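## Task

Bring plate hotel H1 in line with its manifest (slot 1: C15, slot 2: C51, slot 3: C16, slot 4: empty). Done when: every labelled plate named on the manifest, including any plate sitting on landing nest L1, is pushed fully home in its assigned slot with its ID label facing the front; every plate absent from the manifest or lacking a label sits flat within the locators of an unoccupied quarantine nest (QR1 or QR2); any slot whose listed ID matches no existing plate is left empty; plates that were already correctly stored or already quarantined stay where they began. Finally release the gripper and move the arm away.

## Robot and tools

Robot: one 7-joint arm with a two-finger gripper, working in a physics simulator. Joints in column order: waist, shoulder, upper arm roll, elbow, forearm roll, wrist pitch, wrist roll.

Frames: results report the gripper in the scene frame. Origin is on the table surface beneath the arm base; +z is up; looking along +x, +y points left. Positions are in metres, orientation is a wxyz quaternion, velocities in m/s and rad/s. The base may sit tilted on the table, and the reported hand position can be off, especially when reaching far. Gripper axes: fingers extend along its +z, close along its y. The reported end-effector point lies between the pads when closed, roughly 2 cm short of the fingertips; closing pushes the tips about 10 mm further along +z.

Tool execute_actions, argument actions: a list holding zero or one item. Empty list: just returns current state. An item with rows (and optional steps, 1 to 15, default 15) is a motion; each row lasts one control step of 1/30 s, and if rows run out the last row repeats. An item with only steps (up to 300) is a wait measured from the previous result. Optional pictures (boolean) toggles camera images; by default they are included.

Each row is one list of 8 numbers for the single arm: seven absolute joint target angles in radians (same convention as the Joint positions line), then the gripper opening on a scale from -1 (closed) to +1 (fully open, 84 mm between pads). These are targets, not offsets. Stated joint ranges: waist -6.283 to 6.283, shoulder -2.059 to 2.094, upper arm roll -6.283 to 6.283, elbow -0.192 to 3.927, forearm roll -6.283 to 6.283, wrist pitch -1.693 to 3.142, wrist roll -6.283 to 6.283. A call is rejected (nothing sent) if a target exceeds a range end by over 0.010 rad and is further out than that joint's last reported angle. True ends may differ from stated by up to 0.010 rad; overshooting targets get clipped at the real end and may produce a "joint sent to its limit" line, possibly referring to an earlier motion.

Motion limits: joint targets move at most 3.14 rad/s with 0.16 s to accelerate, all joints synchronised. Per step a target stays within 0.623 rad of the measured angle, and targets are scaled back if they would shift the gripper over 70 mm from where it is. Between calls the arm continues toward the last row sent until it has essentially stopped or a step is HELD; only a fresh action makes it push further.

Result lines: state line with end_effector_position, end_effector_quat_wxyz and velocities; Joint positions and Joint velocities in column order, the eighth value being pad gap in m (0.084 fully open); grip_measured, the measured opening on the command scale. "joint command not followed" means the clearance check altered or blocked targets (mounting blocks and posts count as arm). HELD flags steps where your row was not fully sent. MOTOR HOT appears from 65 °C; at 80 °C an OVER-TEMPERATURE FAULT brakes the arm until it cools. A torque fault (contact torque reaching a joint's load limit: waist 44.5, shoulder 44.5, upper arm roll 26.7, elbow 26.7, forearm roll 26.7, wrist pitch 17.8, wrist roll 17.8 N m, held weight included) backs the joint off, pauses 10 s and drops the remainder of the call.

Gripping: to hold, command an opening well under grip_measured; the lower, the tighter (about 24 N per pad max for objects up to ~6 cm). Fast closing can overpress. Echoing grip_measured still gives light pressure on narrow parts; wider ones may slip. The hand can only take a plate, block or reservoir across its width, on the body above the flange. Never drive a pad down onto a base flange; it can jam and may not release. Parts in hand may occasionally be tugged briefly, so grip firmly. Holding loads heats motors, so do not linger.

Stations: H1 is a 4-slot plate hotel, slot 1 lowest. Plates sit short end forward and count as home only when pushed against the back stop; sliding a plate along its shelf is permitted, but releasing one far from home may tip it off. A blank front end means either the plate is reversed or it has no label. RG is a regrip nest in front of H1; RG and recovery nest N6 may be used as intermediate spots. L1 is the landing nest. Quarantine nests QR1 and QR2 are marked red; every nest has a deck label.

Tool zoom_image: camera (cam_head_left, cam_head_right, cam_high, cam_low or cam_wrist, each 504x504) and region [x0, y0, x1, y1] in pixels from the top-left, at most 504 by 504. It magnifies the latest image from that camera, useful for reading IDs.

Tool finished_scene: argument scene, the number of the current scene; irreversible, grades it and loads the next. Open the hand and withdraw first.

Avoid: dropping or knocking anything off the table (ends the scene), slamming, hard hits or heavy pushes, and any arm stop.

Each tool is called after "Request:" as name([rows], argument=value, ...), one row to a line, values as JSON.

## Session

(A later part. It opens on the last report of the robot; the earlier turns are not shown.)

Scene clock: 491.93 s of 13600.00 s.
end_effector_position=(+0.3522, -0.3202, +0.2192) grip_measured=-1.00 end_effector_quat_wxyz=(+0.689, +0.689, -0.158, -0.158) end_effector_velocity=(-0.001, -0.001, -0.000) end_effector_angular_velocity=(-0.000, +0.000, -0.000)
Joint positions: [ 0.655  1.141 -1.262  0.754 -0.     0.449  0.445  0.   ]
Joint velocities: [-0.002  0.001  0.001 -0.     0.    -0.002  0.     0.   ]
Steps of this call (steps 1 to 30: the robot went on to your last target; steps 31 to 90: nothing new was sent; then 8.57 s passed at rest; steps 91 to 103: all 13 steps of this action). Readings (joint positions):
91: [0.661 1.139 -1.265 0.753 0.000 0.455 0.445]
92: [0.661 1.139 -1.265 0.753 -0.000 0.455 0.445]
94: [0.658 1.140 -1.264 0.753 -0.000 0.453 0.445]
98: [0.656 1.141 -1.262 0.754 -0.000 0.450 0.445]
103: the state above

Request:
execute_actions([
  {"rows":[[0.6657,1.1380,-1.2667,0.7531,0,0.4597,0.4449,-1],[0.6895,1.1313,-1.2767,0.7528,0,0.4820,0.4449,-1],[0.7181,1.1241,-1.2875,0.7545,0,0.5106,0.4464,-0.9],[0.7269,1.1177,-1.3122,0.7410,0,0.5061,0.4251,-0.75],[0.7366,1.1106,-1.3397,0.7260,0,0.5011,0.4014,-0.6],[0.7463,1.1036,-1.3671,0.7109,0,0.4962,0.3777,-0.45],[0.7561,1.0965,-1.3946,0.6959,0,0.4912,0.3540,-0.35],[0.7629,1.0915,-1.4138,0.6854,0,0.4877,0.3375,-0.3],[0.7668,1.0887,-1.4248,0.6794,0,0.4857,0.328,-0.3],[0.7668,1.0887,-1.4248,0.6794,0,0.4857,0.328,-0.3],[0.7668,1.0887,-1.4248,0.6794,0,0.4857,0.328,-0.3],[0.7494,1.0911,-1.4168,0.6789,0,0.4696,0.328,-0.3],[0.7223,1.0950,-1.4044,0.6788,0,0.4451,0.328,-0.3],[0.6897,1.1000,-1.3895,0.6796,0,0.4165,0.328,-0.3],[0.6614,1.1046,-1.3767,0.6811,0,0.3923,0.328,-0.3]],"steps":15},
], pictures=false)

Request:
execute_actions([
  {"rows":[[0.6463,1.1071,-1.3699,0.6821,0,0.3797,0.3280,-0.3],[0.6463,1.1071,-1.3699,0.6821,0,0.3797,0.3280,-0.3],[0.6463,1.1071,-1.3699,0.6821,0,0.3797,0.3280,-0.33],[0.6463,1.1071,-1.3699,0.6821,0,0.3797,0.3280,-0.38],[0.6463,1.1071,-1.3699,0.6821,0,0.3797,0.3280,-0.43],[0.6463,1.1071,-1.3699,0.6821,0,0.3797,0.3280,-0.48],[0.6463,1.1071,-1.3699,0.6821,0,0.3797,0.3280,-0.52],[0.6463,1.1071,-1.3699,0.6821,0,0.3797,0.3280,-0.56],[0.6463,1.1071,-1.3699,0.6821,0,0.3797,0.3280,-0.6],[0.6463,1.1071,-1.3699,0.6821,0,0.3797,0.3280,-0.65],[0.6463,1.1071,-1.3699,0.6821,0,0.3797,0.3280,-0.72],[0.6463,1.1071,-1.3699,0.6821,0,0.3797,0.3280,-0.8],[0.6463,1.1071,-1.3699,0.6821,0,0.3797,0.3280,-0.9],[0.6463,1.1071,-1.3699,0.6821,0,0.3797,0.3280,-1],[0.6463,1.1071,-1.3699,0.6821,0,0.3797,0.3280,-1]],"steps":15},
], pictures=false)

Request:
execute_actions([
  {"rows":[[0.6481,1.1047,-1.3774,0.6787,0,0.3783,0.3210,-1],[0.6574,1.1008,-1.3894,0.6742,0,0.3825,0.3129,-1],[0.6736,1.0960,-1.4046,0.6693,0,0.3927,0.3048,-1],[0.7015,1.0922,-1.4174,0.6680,0,0.4164,0.3048,-1],[0.7355,1.0878,-1.4332,0.6673,0,0.4462,0.3048,-1],[0.7719,1.0835,-1.4501,0.6678,0,0.4792,0.3048,-1],[0.8073,1.0797,-1.4667,0.6695,0,0.5125,0.3048,-1],[0.8386,1.0769,-1.4813,0.6723,0,0.5430,0.3048,-1],[0.8689,1.0745,-1.4957,0.6761,0,0.5738,0.3048,-1],[0.8983,1.0725,-1.5096,0.6811,0,0.6047,0.3048,-1],[0.9269,1.0711,-1.5233,0.6870,0,0.6359,0.3048,-1],[0.9546,1.0701,-1.5365,0.6941,0,0.6672,0.3048,-1],[0.9814,1.0696,-1.5495,0.7023,0,0.6988,0.3048,-1],[1.0073,1.0695,-1.5621,0.7115,0,0.7307,0.3048,-1],[1.0193,1.0703,-1.5538,0.7280,0,0.7575,0.3190,-1]],"steps":15},
], pictures=false)

Request:
execute_actions([
  {"rows":[[1.0198,1.0707,-1.5328,0.7454,0,0.7751,0.3403,-1],[1.0065,1.0710,-1.5028,0.7589,0,0.7770,0.3640,-1],[0.9932,1.0714,-1.4728,0.7724,0,0.7788,0.3877,-1],[0.9799,1.0717,-1.4427,0.7859,0,0.7807,0.4114,-1],[0.9653,1.0739,-1.4133,0.8017,0,0.7832,0.4339,-1],[0.9493,1.0780,-1.3843,0.8196,0,0.7865,0.4553,-1],[0.9333,1.0821,-1.3554,0.8376,0,0.7897,0.4767,-1],[0.9173,1.0862,-1.3265,0.8556,0,0.7930,0.4981,-1],[0.9037,1.0897,-1.3019,0.8708,0,0.7958,0.5163,-1],[0.8827,1.0951,-1.2782,0.8776,0,0.7833,0.5302,-1],[0.8658,1.0994,-1.2702,0.8698,0,0.7600,0.5302,-1],[0.8440,1.1054,-1.2602,0.8611,0,0.7311,0.5302,-1],[0.8207,1.1128,-1.2456,0.8586,0,0.7065,0.5343,-1],[0.8051,1.1185,-1.2332,0.8610,0,0.6939,0.5399,-1],[0.7930,1.1231,-1.2238,0.8626,0,0.6837,0.5440,-1]],"steps":15},
], pictures=false)

Request:
execute_actions([
  {"rows":[[0.7885,1.1246,-1.2219,0.8613,0,0.6781,0.5440,-1],[0.7793,1.1277,-1.2180,0.8591,0,0.6670,0.5440,-1],[0.7654,1.1323,-1.2121,0.8558,0,0.6504,0.5440,-1],[0.7419,1.1405,-1.2023,0.8512,0,0.6228,0.5440,-1],[0.7179,1.1492,-1.1924,0.8476,0,0.5956,0.5440,-1],[0.6932,1.1584,-1.1825,0.8451,0,0.5686,0.5440,-1],[0.6680,1.1681,-1.1727,0.8435,0,0.5417,0.5440,-1],[0.6410,1.1794,-1.1602,0.8451,0,0.5161,0.5462,-1],[0.6149,1.1901,-1.1505,0.8456,0,0.4901,0.5462,-1],[0.5937,1.1991,-1.1426,0.8466,0,0.4696,0.5462,-1],[0.5802,1.2049,-1.1376,0.8477,0,0.4567,0.5462,-1],[0.5722,1.2084,-1.1347,0.8484,0,0.4491,0.5462,-1],[0.5681,1.2116,-1.1301,0.8523,0,0.4481,0.5496,-1]],"steps":15},
], pictures=false)

Request:
execute_actions([
  {"rows":[[0.5681,1.2116,-1.1301,0.8523,0,0.4481,0.5496,-1],[0.5681,1.2116,-1.1301,0.8523,0,0.4481,0.5496,-1],[0.5681,1.2116,-1.1301,0.8523,0,0.4481,0.5496,-1],[0.5681,1.2116,-1.1301,0.8523,0,0.4481,0.5496,-1],[0.5681,1.2116,-1.1301,0.8523,0,0.4481,0.5496,-0.85],[0.5681,1.2116,-1.1301,0.8523,0,0.4481,0.5496,-0.72],[0.5681,1.2116,-1.1301,0.8523,0,0.4481,0.5496,-0.64],[0.5681,1.2116,-1.1301,0.8523,0,0.4481,0.5496,-0.56],[0.5681,1.2116,-1.1301,0.8523,0,0.4481,0.5496,-0.47],[0.5681,1.2116,-1.1301,0.8523,0,0.4481,0.5496,-0.47],[0.5815,1.2057,-1.1350,0.8511,0,0.4608,0.5496,-0.47],[0.6028,1.1966,-1.1428,0.8496,0,0.4812,0.5496,-0.47],[0.6237,1.1878,-1.1506,0.8489,0,0.5019,0.5496,-0.47],[0.6393,1.1813,-1.1564,0.8487,0,0.5174,0.5496,-0.47],[0.6469,1.1782,-1.1593,0.8488,0,0.5253,0.5496,-0.47]],"steps":15},
], pictures=false)

Request:
execute_actions([
  {"rows":[[0.6469,1.1782,-1.1593,0.8488,0,0.5253,0.5496,-0.47],[0.6469,1.1782,-1.1593,0.8488,0,0.5253,0.5496,-0.47],[0.6469,1.1782,-1.1593,0.8488,0,0.5253,0.5496,-0.5],[0.6469,1.1782,-1.1593,0.8488,0,0.5253,0.5496,-0.6],[0.6469,1.1782,-1.1593,0.8488,0,0.5253,0.5496,-0.75],[0.6469,1.1782,-1.1593,0.8488,0,0.5253,0.5496,-0.9],[0.6469,1.1782,-1.1593,0.8488,0,0.5253,0.5496,-1],[0.6393,1.1813,-1.1564,0.8487,0,0.5174,0.5496,-1],[0.6328,1.1840,-1.1540,0.8488,0,0.5109,0.5496,-1],[0.6276,1.1862,-1.1521,0.8489,0,0.5058,0.5496,-1],[0.6224,1.1883,-1.1501,0.8489,0,0.5006,0.5496,-1],[0.6185,1.1899,-1.1486,0.8490,0,0.4967,0.5496,-1],[0.6146,1.1916,-1.1472,0.8492,0,0.4928,0.5496,-1],[0.6113,1.1930,-1.1459,0.8493,0,0.4895,0.5496,-1],[0.6080,1.1943,-1.1447,0.8494,0,0.4864,0.5496,-1]],"steps":15},
], pictures=false)

Request:
execute_actions([
  {"steps":11},
], pictures=false)

Request:
execute_actions([
  {"rows":[[0.6185,1.1899,-1.1486,0.8490,0,0.4967,0.5496,-1],[0.6393,1.1813,-1.1564,0.8487,0,0.5174,0.5496,-1],[0.6647,1.1710,-1.1660,0.8493,0,0.5437,0.5496,-0.9],[0.6927,1.1601,-1.1912,0.8403,0,0.5621,0.5362,-0.8],[0.7207,1.1492,-1.2165,0.8312,0,0.5805,0.5228,-0.7],[0.7487,1.1384,-1.2417,0.8222,0,0.5989,0.5094,-0.6],[0.7767,1.1275,-1.2669,0.8132,0,0.6173,0.4959,-0.5],[0.8046,1.1166,-1.2922,0.8041,0,0.6357,0.4825,-0.4],[0.8326,1.1057,-1.3174,0.7951,0,0.6541,0.4691,-0.3],[0.8563,1.0965,-1.3387,0.7874,0,0.6697,0.4578,-0.3],[0.8714,1.0906,-1.3523,0.7826,0,0.6796,0.4505,-0.3],[0.8800,1.0873,-1.3601,0.7798,0,0.6853,0.4464,-0.3]],"steps":15},
], pictures=false)

Request:
execute_actions([
  {"steps":10},
])

Request:
zoom_image(camera="cam_wrist", region=[140, 230, 392, 504])

Request:
zoom_image(camera="cam_high", region=[30, 330, 200, 470])

Scene clock: 611.53 s of 13600.00 s.
end_effector_position=(+0.3583, -0.3081, +0.2710) grip_measured=-0.32 end_effector_quat_wxyz=(+0.689, +0.689, -0.159, -0.158) end_effector_velocity=(-0.047, -0.114, +0.004) end_effector_angular_velocity=(+0.042, +0.045, +0.036)
Joint positions: [ 0.739  1.094 -1.408  0.683  0.     0.464  0.334  0.03 ]
Joint velocities: [-0.403  0.048  0.168 -0.019 -0.002 -0.42  -0.075  0.001]
Steps of this call (steps 1 to 15: the robot went on to your last target; steps 16 to 90: nothing new was sent; then 116.10 s passed at rest; steps 91 to 105: all 15 steps of this action). Readings (joint positions):
91: [0.654 1.141 -1.262 0.754 0.000 0.449 0.445]
92: [0.656 1.141 -1.263 0.753 0.000 0.451 0.445]
94: [0.668 1.138 -1.270 0.749 -0.000 0.468 0.445]
98: [0.721 1.117 -1.326 0.727 -0.000 0.493 0.407]
105: the state above

Scene clock: 612.03 s of 13600.00 s.
end_effector_position=(+0.3455, -0.3333, +0.2731) grip_measured=-0.70 end_effector_quat_wxyz=(+0.689, +0.689, -0.159, -0.159) end_effector_velocity=(-0.001, -0.001, +0.000) end_effector_angular_velocity=(+0.000, -0.002, -0.002)
Joint positions: [ 0.647  1.107 -1.371  0.682 -0.     0.38   0.328  0.013]
Joint velocities: [-0.004 -0.001  0.001 -0.001  0.001 -0.004 -0.    -0.   ]
Steps of this call (steps 1 to 15: all 15 steps of this action). Readings (joint positions):
1: [0.723 1.096 -1.401 0.682 0.000 0.448 0.332]
2: [0.704 1.099 -1.393 0.682 -0.000 0.431 0.331]
4: [0.670 1.104 -1.380 0.680 -0.000 0.404 0.329]
8: [0.649 1.107 -1.371 0.681 -0.000 0.384 0.328]
15: the state above

Scene clock: 612.53 s of 13600.00 s.
end_effector_position=(+0.3840, -0.2570, +0.2820) grip_measured=-0.70 end_effector_quat_wxyz=(+0.689, +0.689, -0.158, -0.158) end_effector_velocity=(+0.129, +0.262, -0.002) end_effector_angular_velocity=(-0.003, -0.006, -0.002)
Joint positions: [ 0.923  1.073 -1.52   0.691  0.     0.634  0.305  0.013]
Joint velocities: [ 0.817 -0.037 -0.386  0.196 -0.     0.917  0.011  0.   ]
Steps of this call (steps 1 to 15: all 15 steps of this action). Readings (joint positions):
1: [0.647 1.107 -1.371 0.682 -0.000 0.380 0.328]
2: [0.647 1.107 -1.372 0.681 -0.000 0.380 0.326]
4: [0.654 1.103 -1.381 0.677 -0.000 0.383 0.319]
8: [0.720 1.091 -1.424 0.669 0.000 0.437 0.308]
15: the state above

Scene clock: 613.03 s of 13600.00 s.
end_effector_position=(+0.3945, -0.2340, +0.1799) grip_measured=-0.70 end_effector_quat_wxyz=(+0.689, +0.689, -0.157, -0.159) end_effector_velocity=(-0.110, -0.188, -0.078) end_effector_angular_velocity=(-0.050, -0.031, -0.078)
Joint positions: [ 0.86   1.102 -1.274  0.86   0.     0.742  0.521  0.013]
Joint velocities: [-0.592  0.17   0.432 -0.009 -0.    -0.48   0.214  0.   ]
Steps of this call (steps 1 to 15: all 15 steps of this action). Readings (joint positions):
1: [0.949 1.072 -1.532 0.699 0.000 0.664 0.306]
2: [0.971 1.071 -1.539 0.709 0.000 0.693 0.312]
4: [0.994 1.071 -1.526 0.735 0.000 0.737 0.337]
8: [0.971 1.074 -1.436 0.789 0.000 0.775 0.413]
15: the state above

Scene clock: 613.53 s of 13600.00 s.
end_effector_position=(+0.3472, -0.3277, +0.1694) grip_measured=-0.70 end_effector_quat_wxyz=(+0.690, +0.687, -0.160, -0.160) end_effector_velocity=(-0.048, -0.099, -0.014) end_effector_angular_velocity=(+0.007, -0.003, +0.006)
Joint positions: [ 0.589  1.202 -1.142  0.848 -0.     0.47   0.547  0.013]
Joint velocities: [-0.303  0.136  0.133  0.04  -0.001 -0.282  0.024 -0.001]
Steps of this call (steps 1 to 15: all 15 steps of this action). Readings (joint positions):
1: [0.840 1.108 -1.260 0.860 -0.000 0.726 0.528]
2: [0.823 1.113 -1.249 0.859 -0.000 0.712 0.533]
4: [0.796 1.122 -1.232 0.857 -0.000 0.686 0.539]
8: [0.733 1.144 -1.200 0.851 -0.000 0.612 0.543]
15: the state above

Scene clock: 614.03 s of 13600.00 s.
end_effector_position=(+0.3492, -0.3239, +0.1672) grip_measured=-0.49 end_effector_quat_wxyz=(+0.689, +0.688, -0.160, -0.159) end_effector_velocity=(+0.080, +0.137, -0.004) end_effector_angular_velocity=(+0.012, -0.012, +0.030)
Joint positions: [ 0.599  1.198 -1.142  0.849  0.     0.479  0.55   0.023]
Joint velocities: [ 0.403 -0.171 -0.152 -0.008  0.001  0.371 -0.     0.002]
Steps of this call (steps 1 to 15: all 15 steps of this action). Readings (joint positions):
1: [0.581 1.205 -1.138 0.849 -0.000 0.463 0.548]
2: [0.576 1.208 -1.136 0.850 -0.000 0.458 0.548]
4: [0.572 1.210 -1.133 0.852 -0.000 0.452 0.549]
8: [0.570 1.211 -1.131 0.852 -0.000 0.449 0.550]
15: the state above

Scene clock: 614.53 s of 13600.00 s.
end_effector_position=(+0.3531, -0.3165, +0.1669) grip_measured=-1.00 end_effector_quat_wxyz=(+0.689, +0.689, -0.159, -0.159) end_effector_velocity=(-0.022, -0.042, +0.001) end_effector_angular_velocity=(-0.003, -0.001, -0.004)
Joint positions: [ 0.621  1.189 -1.15   0.849  0.     0.499  0.55   0.   ]
Joint velocities: [-0.121  0.05   0.044  0.001  0.001 -0.117 -0.     0.   ]
Steps of this call (steps 1 to 15: all 15 steps of this action). Readings (joint positions):
1: [0.613 1.193 -1.147 0.849 0.000 0.492 0.550]
2: [0.625 1.187 -1.151 0.850 0.000 0.502 0.550]
4: [0.639 1.181 -1.155 0.851 0.000 0.514 0.550]
8: [0.645 1.179 -1.159 0.849 0.000 0.523 0.550]
15: the state above

Scene clock: 614.90 s of 13600.00 s.
end_effector_position=(+0.3523, -0.3202, +0.1661) grip_measured=-1.00 end_effector_quat_wxyz=(+0.689, +0.690, -0.158, -0.158) end_effector_velocity=(-0.001, -0.001, -0.000) end_effector_angular_velocity=(+0.001, +0.001, -0.000)
Joint positions: [ 0.61   1.194 -1.145  0.85  -0.     0.487  0.55   0.   ]
Joint velocities: [-0.002  0.001  0.002 -0.     0.    -0.003 -0.001  0.   ]
Steps of this call (steps 1 to 11: the robot went on to your last target). Readings (joint positions):
1: [0.617 1.191 -1.148 0.849 0.000 0.496 0.550]
2: [0.614 1.192 -1.147 0.849 0.000 0.493 0.550]
4: [0.611 1.193 -1.146 0.849 -0.000 0.490 0.550]
8: [0.610 1.194 -1.145 0.850 -0.000 0.487 0.550]
11: the state above

Scene clock: 615.40 s of 13600.00 s.
end_effector_position=(+0.3872, -0.2525, +0.2140) grip_measured=-0.32 end_effector_quat_wxyz=(+0.690, +0.689, -0.158, -0.156) end_effector_velocity=(+0.019, +0.077, +0.065) end_effector_angular_velocity=(+0.031, -0.002, -0.027)
Joint positions: [ 0.858  1.095 -1.342  0.788  0.     0.669  0.458  0.03 ]
Joint velocities: [ 0.307 -0.119 -0.268 -0.097 -0.001  0.207 -0.145  0.002]
Steps of this call (steps 1 to 15: all 15 steps of this action). Readings (joint positions):
1: [0.610 1.194 -1.145 0.850 -0.000 0.487 0.550]
2: [0.611 1.193 -1.146 0.850 0.000 0.489 0.550]
4: [0.624 1.188 -1.151 0.847 0.000 0.505 0.550]
8: [0.701 1.158 -1.203 0.834 -0.000 0.565 0.527]
15: the state above

Scene clock: 615.73 s of 13600.00 s.
end_effector_position=(+0.3867, -0.2474, +0.2188) grip_measured=-0.32 end_effector_quat_wxyz=(+0.689, +0.689, -0.159, -0.159) end_effector_velocity=(+0.003, +0.002, +0.001) end_effector_angular_velocity=(+0.001, -0.002, +0.005)
Joint positions: [ 0.879  1.088 -1.359  0.78  -0.     0.685  0.447  0.03 ]
Joint velocities: [ 0.007 -0.002 -0.007  0.001 -0.001  0.002 -0.002  0.   ]
Steps of this call (steps 1 to 10: the robot went on to your last target). Readings (joint positions):
1: [0.866 1.092 -1.348 0.785 0.000 0.674 0.454]
2: [0.871 1.091 -1.352 0.783 0.000 0.678 0.451]
4: [0.876 1.089 -1.356 0.781 0.000 0.682 0.448]
8: [0.878 1.088 -1.359 0.780 -0.000 0.685 0.447]
10: the state above

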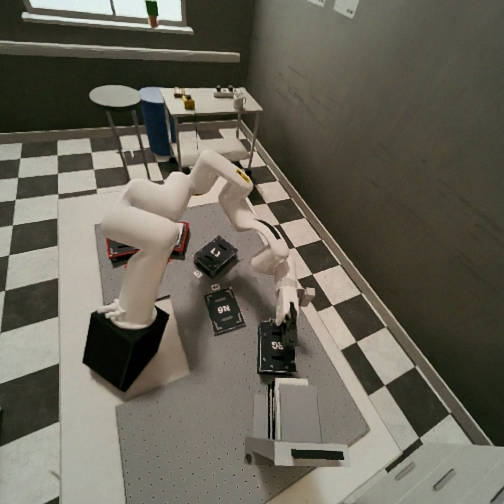

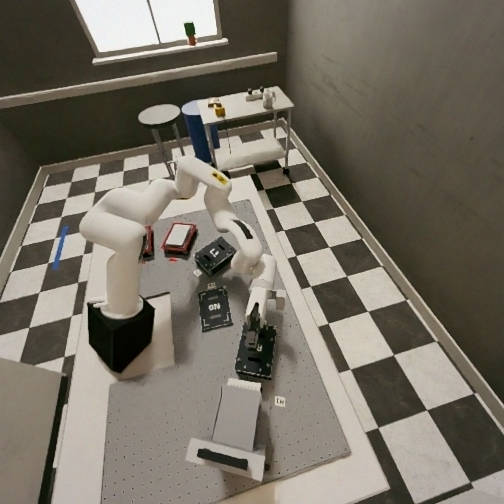

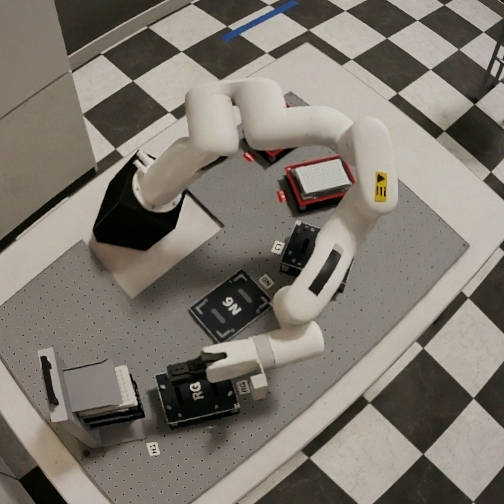

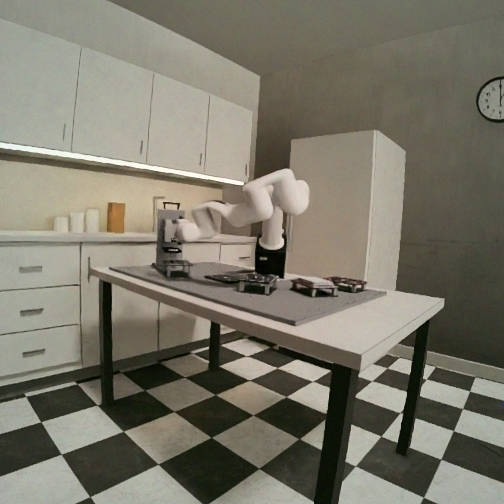

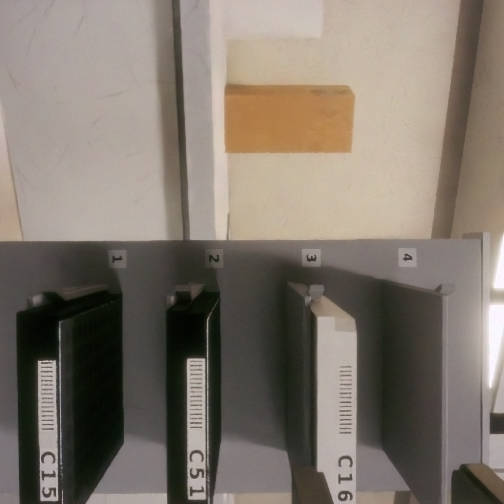

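Region (140, 230, 392, 504) of cam_wrist's 504x504 image, scaled by 1.839, with more detail than that image has; it fills the left 464 columns of this view, and the rest is white.

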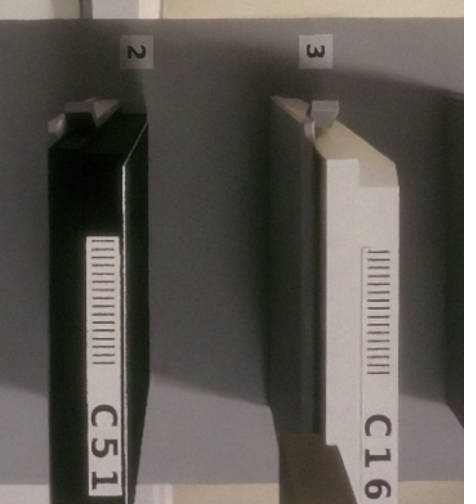

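Region (30, 330, 200, 470) of cam_high's 504x504 image, scaled by 2.965, with more detail than that image has; it fills the top 415 rows of this view, and the rest is white.

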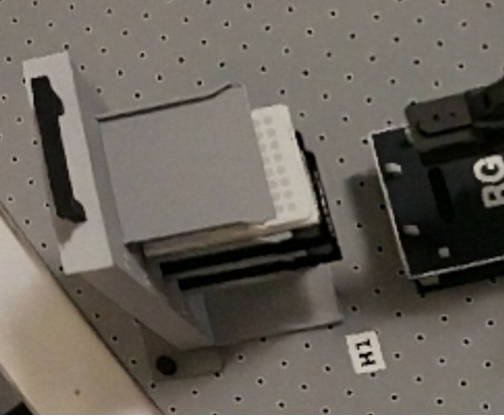

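Request:
zoom_image(camera="cam_wrist", region=[280, 270, 460, 370])

Request:
zoom_image(camera="cam_head_right", region=[190, 370, 290, 450])

Region (280, 270, 460, 370) of cam_wrist's 504x504 image, scaled by 2.800, with more detail than that image has.

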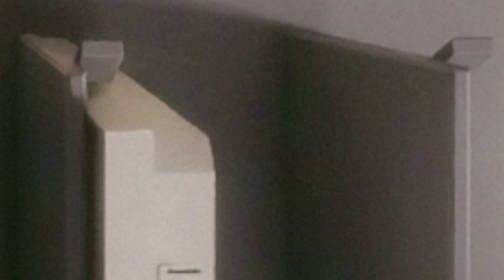

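Region (190, 370, 290, 450) of cam_head_right's 504x504 image, scaled by 5.040, with more detail than that image has; it fills the top 403 rows of this view, and the rest is white.

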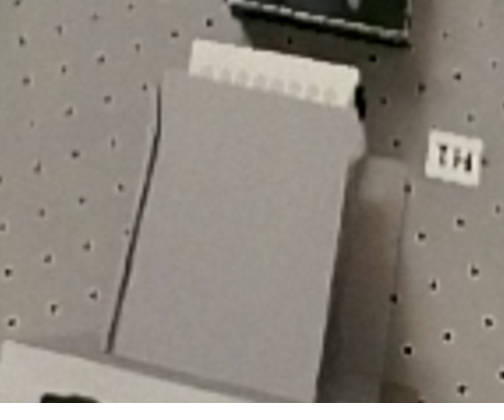

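Request:
execute_actions([
  {"rows":[[0.8723,1.0888,-1.3565,0.7778,0,0.6764,0.4464,-0.4],[0.8546,1.0921,-1.3482,0.7730,0,0.6555,0.4464,-0.55],[0.8285,1.0975,-1.3363,0.7672,0,0.6259,0.4464,-0.7],[0.8019,1.1034,-1.3243,0.7625,0,0.5967,0.4464,-0.85],[0.7746,1.1098,-1.3121,0.7588,0,0.5677,0.4464,-1],[0.7467,1.1167,-1.2999,0.7561,0,0.5390,0.4464,-1],[0.7181,1.1241,-1.2875,0.7545,0,0.5106,0.4464,-1],[0.6983,1.1289,-1.2804,0.7530,0,0.4904,0.4449,-1],[0.6865,1.1322,-1.2755,0.7528,0,0.4792,0.4449,-1],[0.6790,1.1342,-1.2723,0.7529,0,0.4722,0.4449,-1],[0.6747,1.1354,-1.2705,0.7529,0,0.4681,0.4449,-1],[0.6717,1.1363,-1.2692,0.7530,0,0.4653,0.4449,-1],[0.6687,1.1371,-1.2680,0.7530,0,0.4625,0.4449,-1],[0.6657,1.1380,-1.2667,0.7531,0,0.4597,0.4449,-1],[0.6627,1.1389,-1.2654,0.7532,0,0.4569,0.4449,-1]],"steps":15},
], pictures=false)

Request:
execute_actions([
  {"rows":[[0.6597,1.1397,-1.2642,0.7533,0,0.4541,0.4449,-1],[0.6567,1.1406,-1.2629,0.7534,0,0.4513,0.4449,-1],[0.6536,1.1415,-1.2616,0.7535,0,0.4486,0.4449,-1]],"steps":12},
], pictures=false)

Request:
execute_actions([
  {"rows":[[0.6567,1.1406,-1.2629,0.7534,0,0.4513,0.4449,-1],[0.6597,1.1397,-1.2642,0.7533,0,0.4541,0.4449,-1],[0.6627,1.1389,-1.2654,0.7532,0,0.4569,0.4449,-1],[0.6687,1.1371,-1.2680,0.7530,0,0.4625,0.4449,-1],[0.6790,1.1342,-1.2723,0.7529,0,0.4722,0.4449,-1],[0.6983,1.1289,-1.2804,0.7530,0,0.4904,0.4449,-1],[0.7181,1.1241,-1.2875,0.7545,0,0.5106,0.4464,-1],[0.7467,1.1167,-1.2999,0.7561,0,0.5390,0.4464,-0.85],[0.7746,1.1098,-1.3121,0.7588,0,0.5677,0.4464,-0.7],[0.8019,1.1034,-1.3243,0.7625,0,0.5967,0.4464,-0.55],[0.8285,1.0975,-1.3363,0.7672,0,0.6259,0.4464,-0.4],[0.8546,1.0921,-1.3482,0.7730,0,0.6555,0.4464,-0.3],[0.8723,1.0888,-1.3565,0.7778,0,0.6764,0.4464,-0.3],[0.8800,1.0873,-1.3601,0.7798,0,0.6853,0.4464,-0.3]],"steps":15},
], pictures=false)

Request:
execute_actions([
  {"steps":14},
])

Request:
zoom_image(camera="cam_wrist", region=[280, 270, 460, 370])

Request:
zoom_image(camera="cam_wrist", region=[0, 270, 230, 370])

Request:
zoom_image(camera="cam_wrist", region=[140, 230, 392, 504])

Scene clock: 642.77 s of 13600.00 s.
end_effector_position=(+0.3542, -0.3132, +0.2205) grip_measured=-1.00 end_effector_quat_wxyz=(+0.690, +0.688, -0.160, -0.160) end_effector_velocity=(-0.008, -0.048, -0.013) end_effector_angular_velocity=(+0.031, -0.002, +0.049)
Joint positions: [ 0.679  1.134 -1.273  0.752  0.     0.475  0.445  0.   ]
Joint velocities: [-0.164  0.044  0.081  0.018  0.001 -0.194 -0.002  0.   ]
Steps of this call (steps 1 to 30: the robot went on to your last target; steps 31 to 90: nothing new was sent; then 23.53 s passed at rest; steps 91 to 105: all 15 steps of this action). Readings (joint positions):
91: [0.880 1.087 -1.360 0.780 -0.000 0.685 0.446]
92: [0.878 1.088 -1.359 0.780 0.000 0.683 0.446]
94: [0.866 1.090 -1.353 0.777 0.000 0.666 0.446]
98: [0.793 1.106 -1.320 0.763 -0.000 0.588 0.446]
105: the state above

Scene clock: 643.17 s of 13600.00 s.
end_effector_position=(+0.3531, -0.3202, +0.2192) grip_measured=-1.00 end_effector_quat_wxyz=(+0.689, +0.690, -0.158, -0.157) end_effector_velocity=(-0.001, -0.001, +0.000) end_effector_angular_velocity=(-0.001, -0.001, -0.000)
Joint positions: [ 0.655  1.141 -1.263  0.755 -0.     0.448  0.445  0.   ]
Joint velocities: [-0.004  0.002  0.002 -0.     0.    -0.004  0.     0.   ]
Steps of this call (steps 1 to 12: all 12 steps of this action). Readings (joint positions):
1: [0.674 1.136 -1.271 0.753 0.000 0.469 0.445]
2: [0.670 1.137 -1.269 0.753 0.000 0.464 0.445]
4: [0.663 1.139 -1.265 0.754 -0.000 0.457 0.445]
8: [0.656 1.141 -1.263 0.755 -0.000 0.450 0.445]
12: the state above

Scene clock: 643.67 s of 13600.00 s.
end_effector_position=(+0.3795, -0.2656, +0.2182) grip_measured=-0.34 end_effector_quat_wxyz=(+0.689, +0.690, -0.158, -0.158) end_effector_velocity=(+0.123, +0.218, -0.013) end_effector_angular_velocity=(+0.034, -0.006, +0.058)
Joint positions: [ 0.826  1.099 -1.335  0.77   0.     0.624  0.446  0.029]
Joint velocities: [ 0.636 -0.139 -0.278  0.136  0.     0.653  0.001  0.022]
Steps of this call (steps 1 to 15: all 15 steps of this action). Readings (joint positions):
1: [0.655 1.141 -1.263 0.755 -0.000 0.448 0.445]
2: [0.656 1.141 -1.263 0.755 -0.000 0.449 0.445]
4: [0.658 1.140 -1.263 0.754 0.000 0.452 0.445]
8: [0.681 1.134 -1.273 0.751 0.000 0.478 0.445]
15: the state above

Scene clock: 644.13 s of 13600.00 s.
end_effector_position=(+0.3868, -0.2474, +0.2190) grip_measured=-0.32 end_effector_quat_wxyz=(+0.689, +0.689, -0.159, -0.159) end_effector_velocity=(+0.003, +0.002, -0.001) end_effector_angular_velocity=(+0.003, -0.001, +0.006)
Joint positions: [ 0.879  1.087 -1.36   0.779 -0.     0.685  0.446  0.03 ]
Joint velocities: [ 0.005 -0.001 -0.002  0.003  0.     0.002 -0.    -0.   ]
Steps of this call (steps 1 to 14: the robot went on to your last target). Readings (joint positions):
1: [0.845 1.095 -1.343 0.774 0.000 0.643 0.446]
2: [0.859 1.092 -1.349 0.778 0.000 0.657 0.446]
4: [0.872 1.089 -1.355 0.780 0.000 0.673 0.446]
8: [0.877 1.088 -1.359 0.778 -0.000 0.683 0.446]
14: the state above

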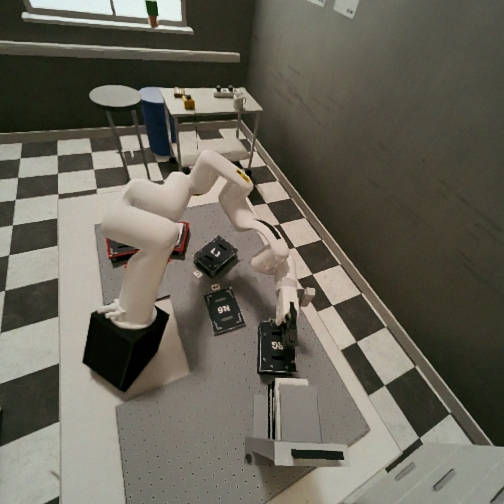

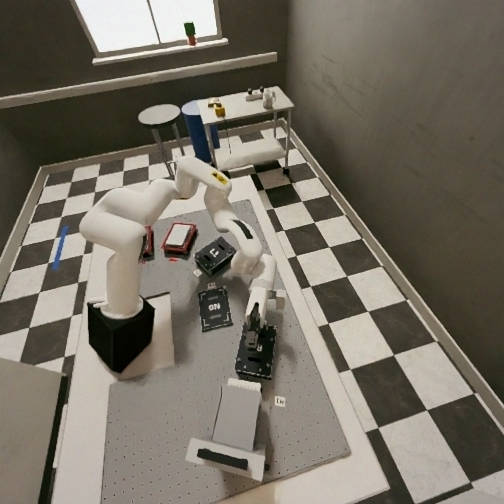

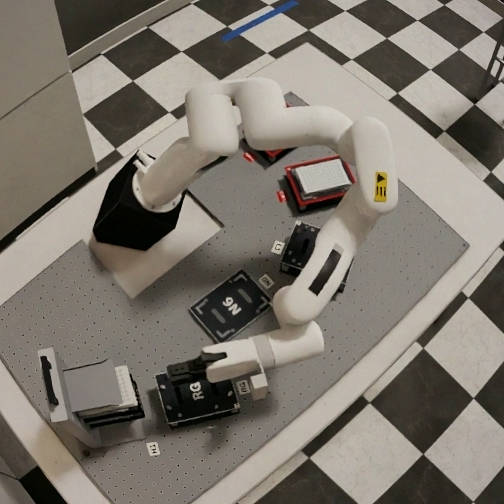

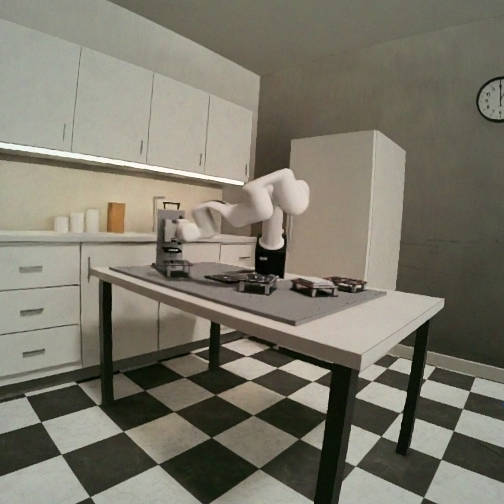

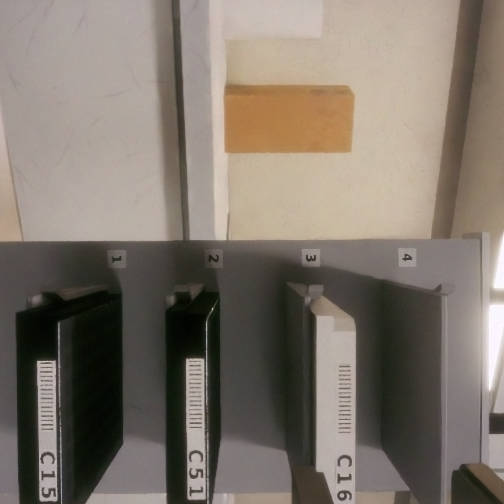

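Region (280, 270, 460, 370) of cam_wrist's 504x504 image, scaled by 2.800, with more detail than that image has.

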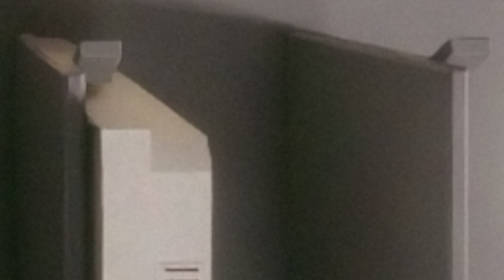

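Region (0, 270, 230, 370) of cam_wrist's 504x504 image, scaled by 2.191, with more detail than that image has; it fills the top 219 rows of this view, and the rest is white.

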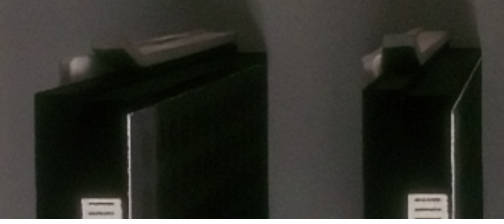

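Region (140, 230, 392, 504) of cam_wrist's 504x504 image, scaled by 1.839, with more detail than that image has; it fills the left 464 columns of this view, and the rest is white.

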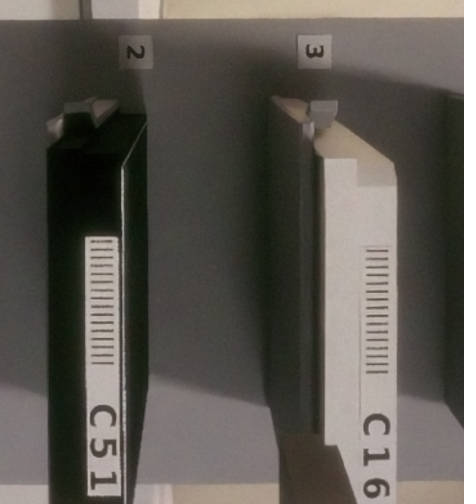

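Request:
execute_actions([
  {"rows":[[0.8723,1.0888,-1.3565,0.7778,0,0.6764,0.4464,-0.4],[0.8546,1.0921,-1.3482,0.7730,0,0.6555,0.4464,-0.55],[0.8285,1.0975,-1.3363,0.7672,0,0.6259,0.4464,-0.7],[0.8019,1.1034,-1.3243,0.7625,0,0.5967,0.4464,-0.85],[0.7746,1.1098,-1.3121,0.7588,0,0.5677,0.4464,-1],[0.7467,1.1167,-1.2999,0.7561,0,0.5390,0.4464,-1],[0.7181,1.1241,-1.2875,0.7545,0,0.5106,0.4464,-1],[0.6983,1.1289,-1.2804,0.7530,0,0.4904,0.4449,-1],[0.6821,1.1334,-1.2736,0.7529,0,0.4751,0.4449,-1],[0.6732,1.1358,-1.2698,0.7529,0,0.4667,0.4449,-1],[0.6672,1.1376,-1.2673,0.7531,0,0.4611,0.4449,-1],[0.6627,1.1389,-1.2654,0.7532,0,0.4569,0.4449,-1],[0.6597,1.1397,-1.2642,0.7533,0,0.4541,0.4449,-1],[0.6567,1.1406,-1.2629,0.7534,0,0.4513,0.4449,-1],[0.6552,1.1410,-1.2623,0.7535,0,0.4500,0.4449,-1]],"steps":15},
], pictures=false)

Request:
execute_actions([
  {"rows":[[0.6552,1.1410,-1.2623,0.7535,0,0.4500,0.4449,-1],[0.6552,1.1410,-1.2623,0.7535,0,0.4500,0.4449,-1],[0.6552,1.1410,-1.2623,0.7535,0,0.4500,0.4449,-1],[0.6552,1.1410,-1.2623,0.7535,0,0.4500,0.4449,-1],[0.6541,1.1412,-1.2623,0.7552,0,0.4507,0.4444,-1],[0.6530,1.1413,-1.2623,0.7569,0,0.4513,0.4439,-1],[0.6519,1.1415,-1.2623,0.7586,0,0.4520,0.4434,-1],[0.6519,1.1415,-1.2623,0.7586,0,0.4520,0.4434,-1],[0.6519,1.1415,-1.2623,0.7586,0,0.4520,0.4434,-1],[0.6530,1.1411,-1.2629,0.7593,0,0.4536,0.4432,-1],[0.6541,1.1408,-1.2635,0.7599,0,0.4552,0.4430,-1],[0.6555,1.1403,-1.2642,0.7601,0,0.4567,0.4429,-1],[0.6585,1.1395,-1.2654,0.7600,0,0.4595,0.4429,-1],[0.6615,1.1386,-1.2667,0.7599,0,0.4623,0.4429,-1],[0.6660,1.1373,-1.2686,0.7598,0,0.4665,0.4429,-1]],"steps":15},
], pictures=false)

Request:
execute_actions([
  {"rows":[[0.6760,1.1346,-1.2723,0.7590,0,0.4748,0.4432,-1],[0.6955,1.1293,-1.2804,0.7575,0,0.4922,0.4437,-1],[0.7181,1.1241,-1.2875,0.7560,0,0.5110,0.4460,-1],[0.7467,1.1167,-1.2999,0.7561,0,0.5390,0.4464,-0.85],[0.7746,1.1098,-1.3121,0.7588,0,0.5677,0.4464,-0.7],[0.8019,1.1034,-1.3243,0.7625,0,0.5967,0.4464,-0.55],[0.8285,1.0975,-1.3363,0.7672,0,0.6259,0.4464,-0.4],[0.8546,1.0921,-1.3482,0.7730,0,0.6555,0.4464,-0.3],[0.8723,1.0888,-1.3565,0.7778,0,0.6764,0.4464,-0.3],[0.8800,1.0873,-1.3601,0.7798,0,0.6853,0.4464,-0.3]],"steps":15},
], pictures=false)

Request:
execute_actions([
  {"steps":10},
])

Request:
zoom_image(camera="cam_wrist", region=[280, 270, 460, 370])

Scene clock: 676.27 s of 13600.00 s.
end_effector_position=(+0.3531, -0.3153, +0.2206) grip_measured=-1.00 end_effector_quat_wxyz=(+0.690, +0.688, -0.160, -0.160) end_effector_velocity=(-0.014, -0.056, -0.011) end_effector_angular_velocity=(+0.027, -0.002, +0.040)
Joint positions: [ 0.672  1.136 -1.27   0.752  0.     0.469  0.445  0.   ]
Joint velocities: [-0.19   0.051  0.09   0.016  0.    -0.211 -0.002  0.   ]
Steps of this call (steps 1 to 30: the robot went on to your last target; steps 31 to 90: nothing new was sent; then 28.63 s passed at rest; steps 91 to 105: all 15 steps of this action). Readings (joint positions):
91: [0.880 1.087 -1.360 0.780 -0.000 0.685 0.446]
92: [0.878 1.088 -1.359 0.780 0.000 0.683 0.446]
94: [0.866 1.090 -1.353 0.777 0.000 0.666 0.446]
98: [0.793 1.106 -1.320 0.763 -0.000 0.588 0.446]
105: the state above

Scene clock: 676.77 s of 13600.00 s.
end_effector_position=(+0.3539, -0.3194, +0.2196) grip_measured=-1.00 end_effector_quat_wxyz=(+0.689, +0.689, -0.159, -0.159) end_effector_velocity=(+0.008, +0.018, +0.002) end_effector_angular_velocity=(-0.005, +0.001, -0.008)
Joint positions: [ 0.657  1.14  -1.264  0.759  0.     0.458  0.443  0.   ]
Joint velocities: [ 0.057 -0.017 -0.028  0.002 -0.     0.065 -0.002  0.   ]
Steps of this call (steps 1 to 15: all 15 steps of this action). Readings (joint positions):
1: [0.666 1.138 -1.268 0.753 0.000 0.463 0.445]
2: [0.663 1.139 -1.266 0.753 -0.000 0.458 0.445]
4: [0.659 1.140 -1.264 0.754 -0.000 0.454 0.445]
8: [0.656 1.141 -1.263 0.756 -0.000 0.451 0.444]
15: the state above

Scene clock: 677.27 s of 13600.00 s.
end_effector_position=(+0.3876, -0.2496, +0.2175) grip_measured=-0.32 end_effector_quat_wxyz=(+0.688, +0.690, -0.157, -0.157) end_effector_velocity=(-0.006, +0.034, +0.015) end_effector_angular_velocity=(-0.032, +0.004, -0.062)
Joint positions: [ 0.872  1.089 -1.355  0.78   0.     0.673  0.446  0.03 ]
Joint velocities: [ 0.105 -0.021 -0.058 -0.005 -0.001  0.16   0.001  0.001]
Steps of this call (steps 1 to 15: all 15 steps of this action). Readings (joint positions):
1: [0.659 1.139 -1.266 0.759 0.000 0.460 0.443]
2: [0.663 1.138 -1.267 0.759 0.000 0.464 0.443]
4: [0.680 1.134 -1.274 0.758 0.000 0.480 0.444]
8: [0.755 1.115 -1.305 0.759 -0.000 0.551 0.446]
15: the state above

Scene clock: 677.60 s of 13600.00 s.
end_effector_position=(+0.3868, -0.2474, +0.2190) grip_measured=-0.32 end_effector_quat_wxyz=(+0.689, +0.689, -0.159, -0.159) end_effector_velocity=(+0.003, +0.002, -0.002) end_effector_angular_velocity=(+0.003, +0.000, +0.006)
Joint positions: [ 0.879  1.087 -1.36   0.779 -0.     0.685  0.446  0.03 ]
Joint velocities: [ 0.005 -0.001 -0.     0.003  0.     0.001 -0.     0.   ]
Steps of this call (steps 1 to 10: the robot went on to your last target). Readings (joint positions):
1: [0.875 1.088 -1.357 0.780 0.000 0.678 0.446]
2: [0.876 1.088 -1.358 0.779 -0.000 0.680 0.446]
4: [0.878 1.088 -1.359 0.779 -0.000 0.683 0.446]
8: [0.879 1.088 -1.360 0.779 -0.000 0.685 0.446]
10: the state above

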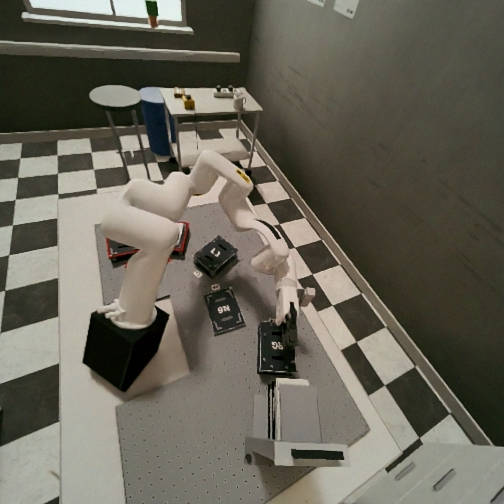

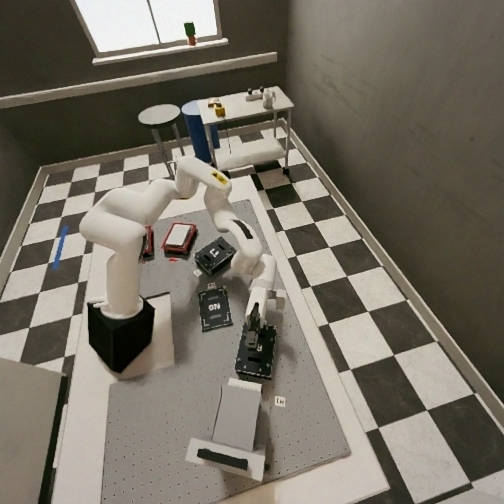

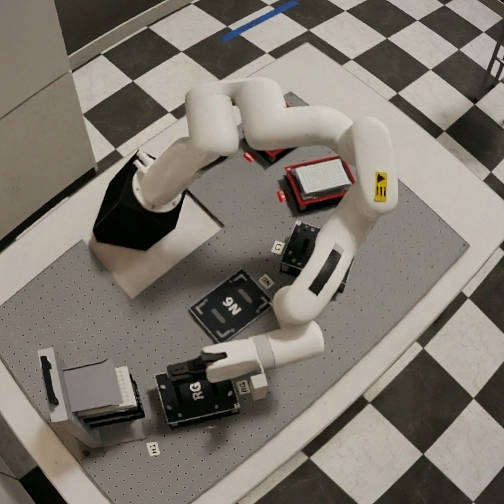

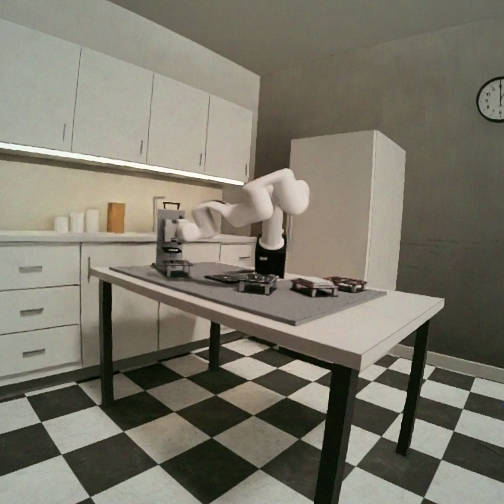

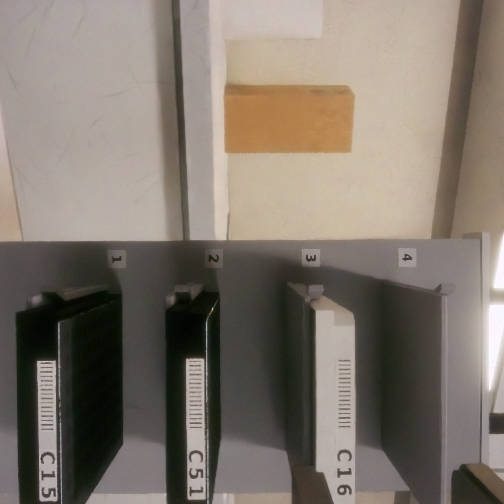

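Region (280, 270, 460, 370) of cam_wrist's 504x504 image, scaled by 2.800, with more detail than that image has.

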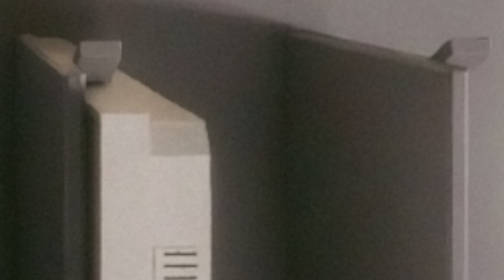

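Request:
execute_actions([
  {"rows":[[0.8840,1.0860,-1.3582,0.7881,0,0.6983,0.449,-0.2],[0.8907,1.0837,-1.3550,0.8020,0,0.7200,0.453,-0.05],[0.9001,1.0806,-1.3507,0.8214,0,0.7503,0.458,0.1],[0.9102,1.0773,-1.3460,0.8422,0,0.7827,0.464,0.25],[0.9203,1.0740,-1.3413,0.8631,0,0.8152,0.470,0.4],[0.9303,1.0706,-1.3366,0.8838,0,0.8477,0.475,0.55],[0.9404,1.0673,-1.3319,0.9047,0,0.8802,0.481,0.7],[0.9505,1.0640,-1.3272,0.9255,0,0.9126,0.487,0.85],[0.9606,1.0607,-1.3225,0.9463,0,0.9451,0.492,1],[0.9686,1.0580,-1.3187,0.9630,0,0.9711,0.497,1],[0.9740,1.0562,-1.3162,0.9741,0,0.9884,0.5,1]],"steps":15},
], pictures=false)

Request:
execute_actions([
  {"steps":8},
])

Scene clock: 687.93 s of 13600.00 s.
end_effector_position=(+0.4239, -0.1701, +0.1754) grip_measured=+1.00 end_effector_quat_wxyz=(+0.682, +0.693, -0.153, -0.176) end_effector_velocity=(+0.027, +0.095, -0.040) end_effector_angular_velocity=(+0.014, +0.042, -0.027)
Joint positions: [ 0.97   1.058 -1.318  0.962  0.     0.963  0.496  0.084]
Joint velocities: [ 0.1   -0.032  0.048  0.195 -0.001  0.314  0.054  0.003]
Steps of this call (steps 1 to 30: the robot went on to your last target; steps 31 to 90: nothing new was sent; then 6.83 s passed at rest; steps 91 to 105: all 15 steps of this action). Readings (joint positions):
91: [0.880 1.087 -1.360 0.780 0.000 0.686 0.446]
92: [0.881 1.087 -1.360 0.781 -0.000 0.689 0.447]
94: [0.885 1.085 -1.358 0.791 -0.000 0.707 0.450]
98: [0.912 1.076 -1.345 0.848 -0.000 0.792 0.465]
105: the state above

Scene clock: 688.20 s of 13600.00 s.
end_effector_position=(+0.4235, -0.1657, +0.1753) grip_measured=+1.00 end_effector_quat_wxyz=(+0.683, +0.690, -0.157, -0.180) end_effector_velocity=(+0.003, +0.006, -0.005) end_effector_angular_velocity=(+0.008, +0.004, +0.007)
Joint positions: [ 0.973  1.056 -1.317  0.972 -0.     0.988  0.5    0.084]
Joint velocities: [ 0.006 -0.001  0.006  0.013  0.001  0.009  0.002  0.   ]
Steps of this call (steps 1 to 8: the robot went on to your last target). Readings (joint positions):
1: [0.972 1.057 -1.317 0.967 0.000 0.972 0.497]
2: [0.973 1.057 -1.317 0.969 0.000 0.978 0.498]
4: [0.973 1.057 -1.317 0.971 -0.000 0.984 0.499]
8: the state above

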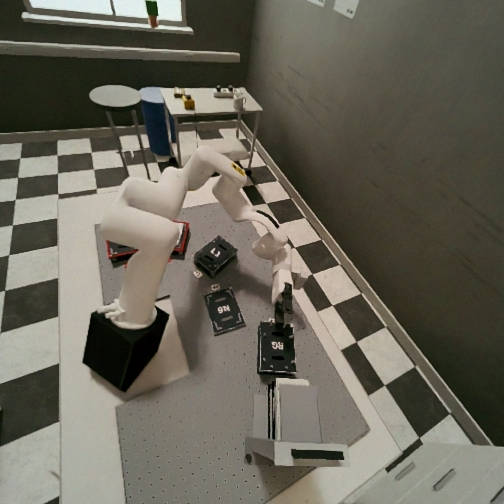

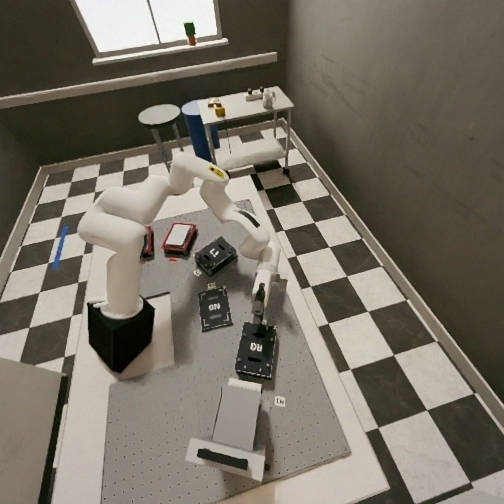

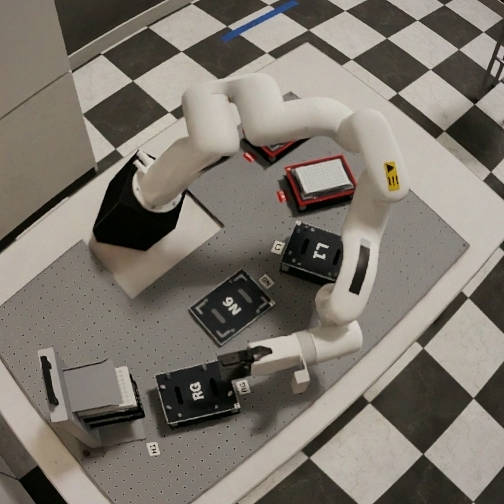

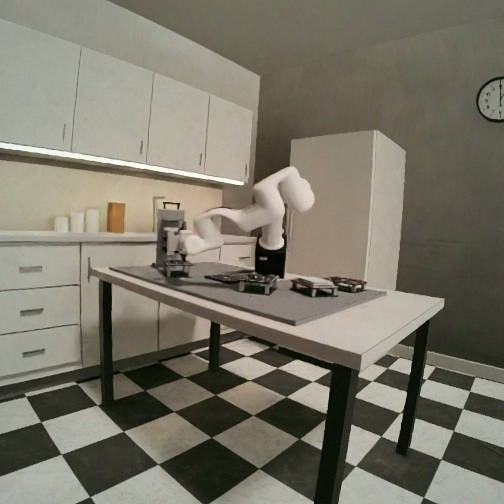

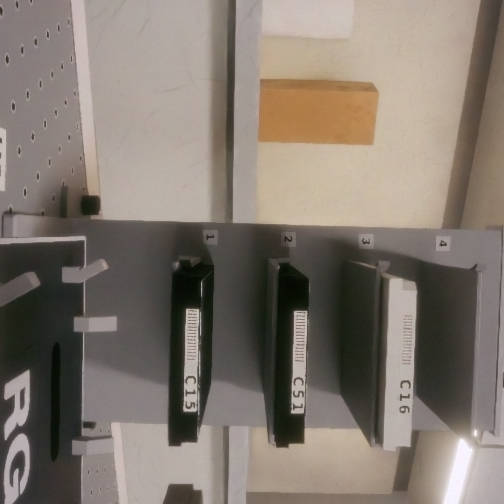

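Request:
finished_scene(scene=2)

The scene is finished: the task was done.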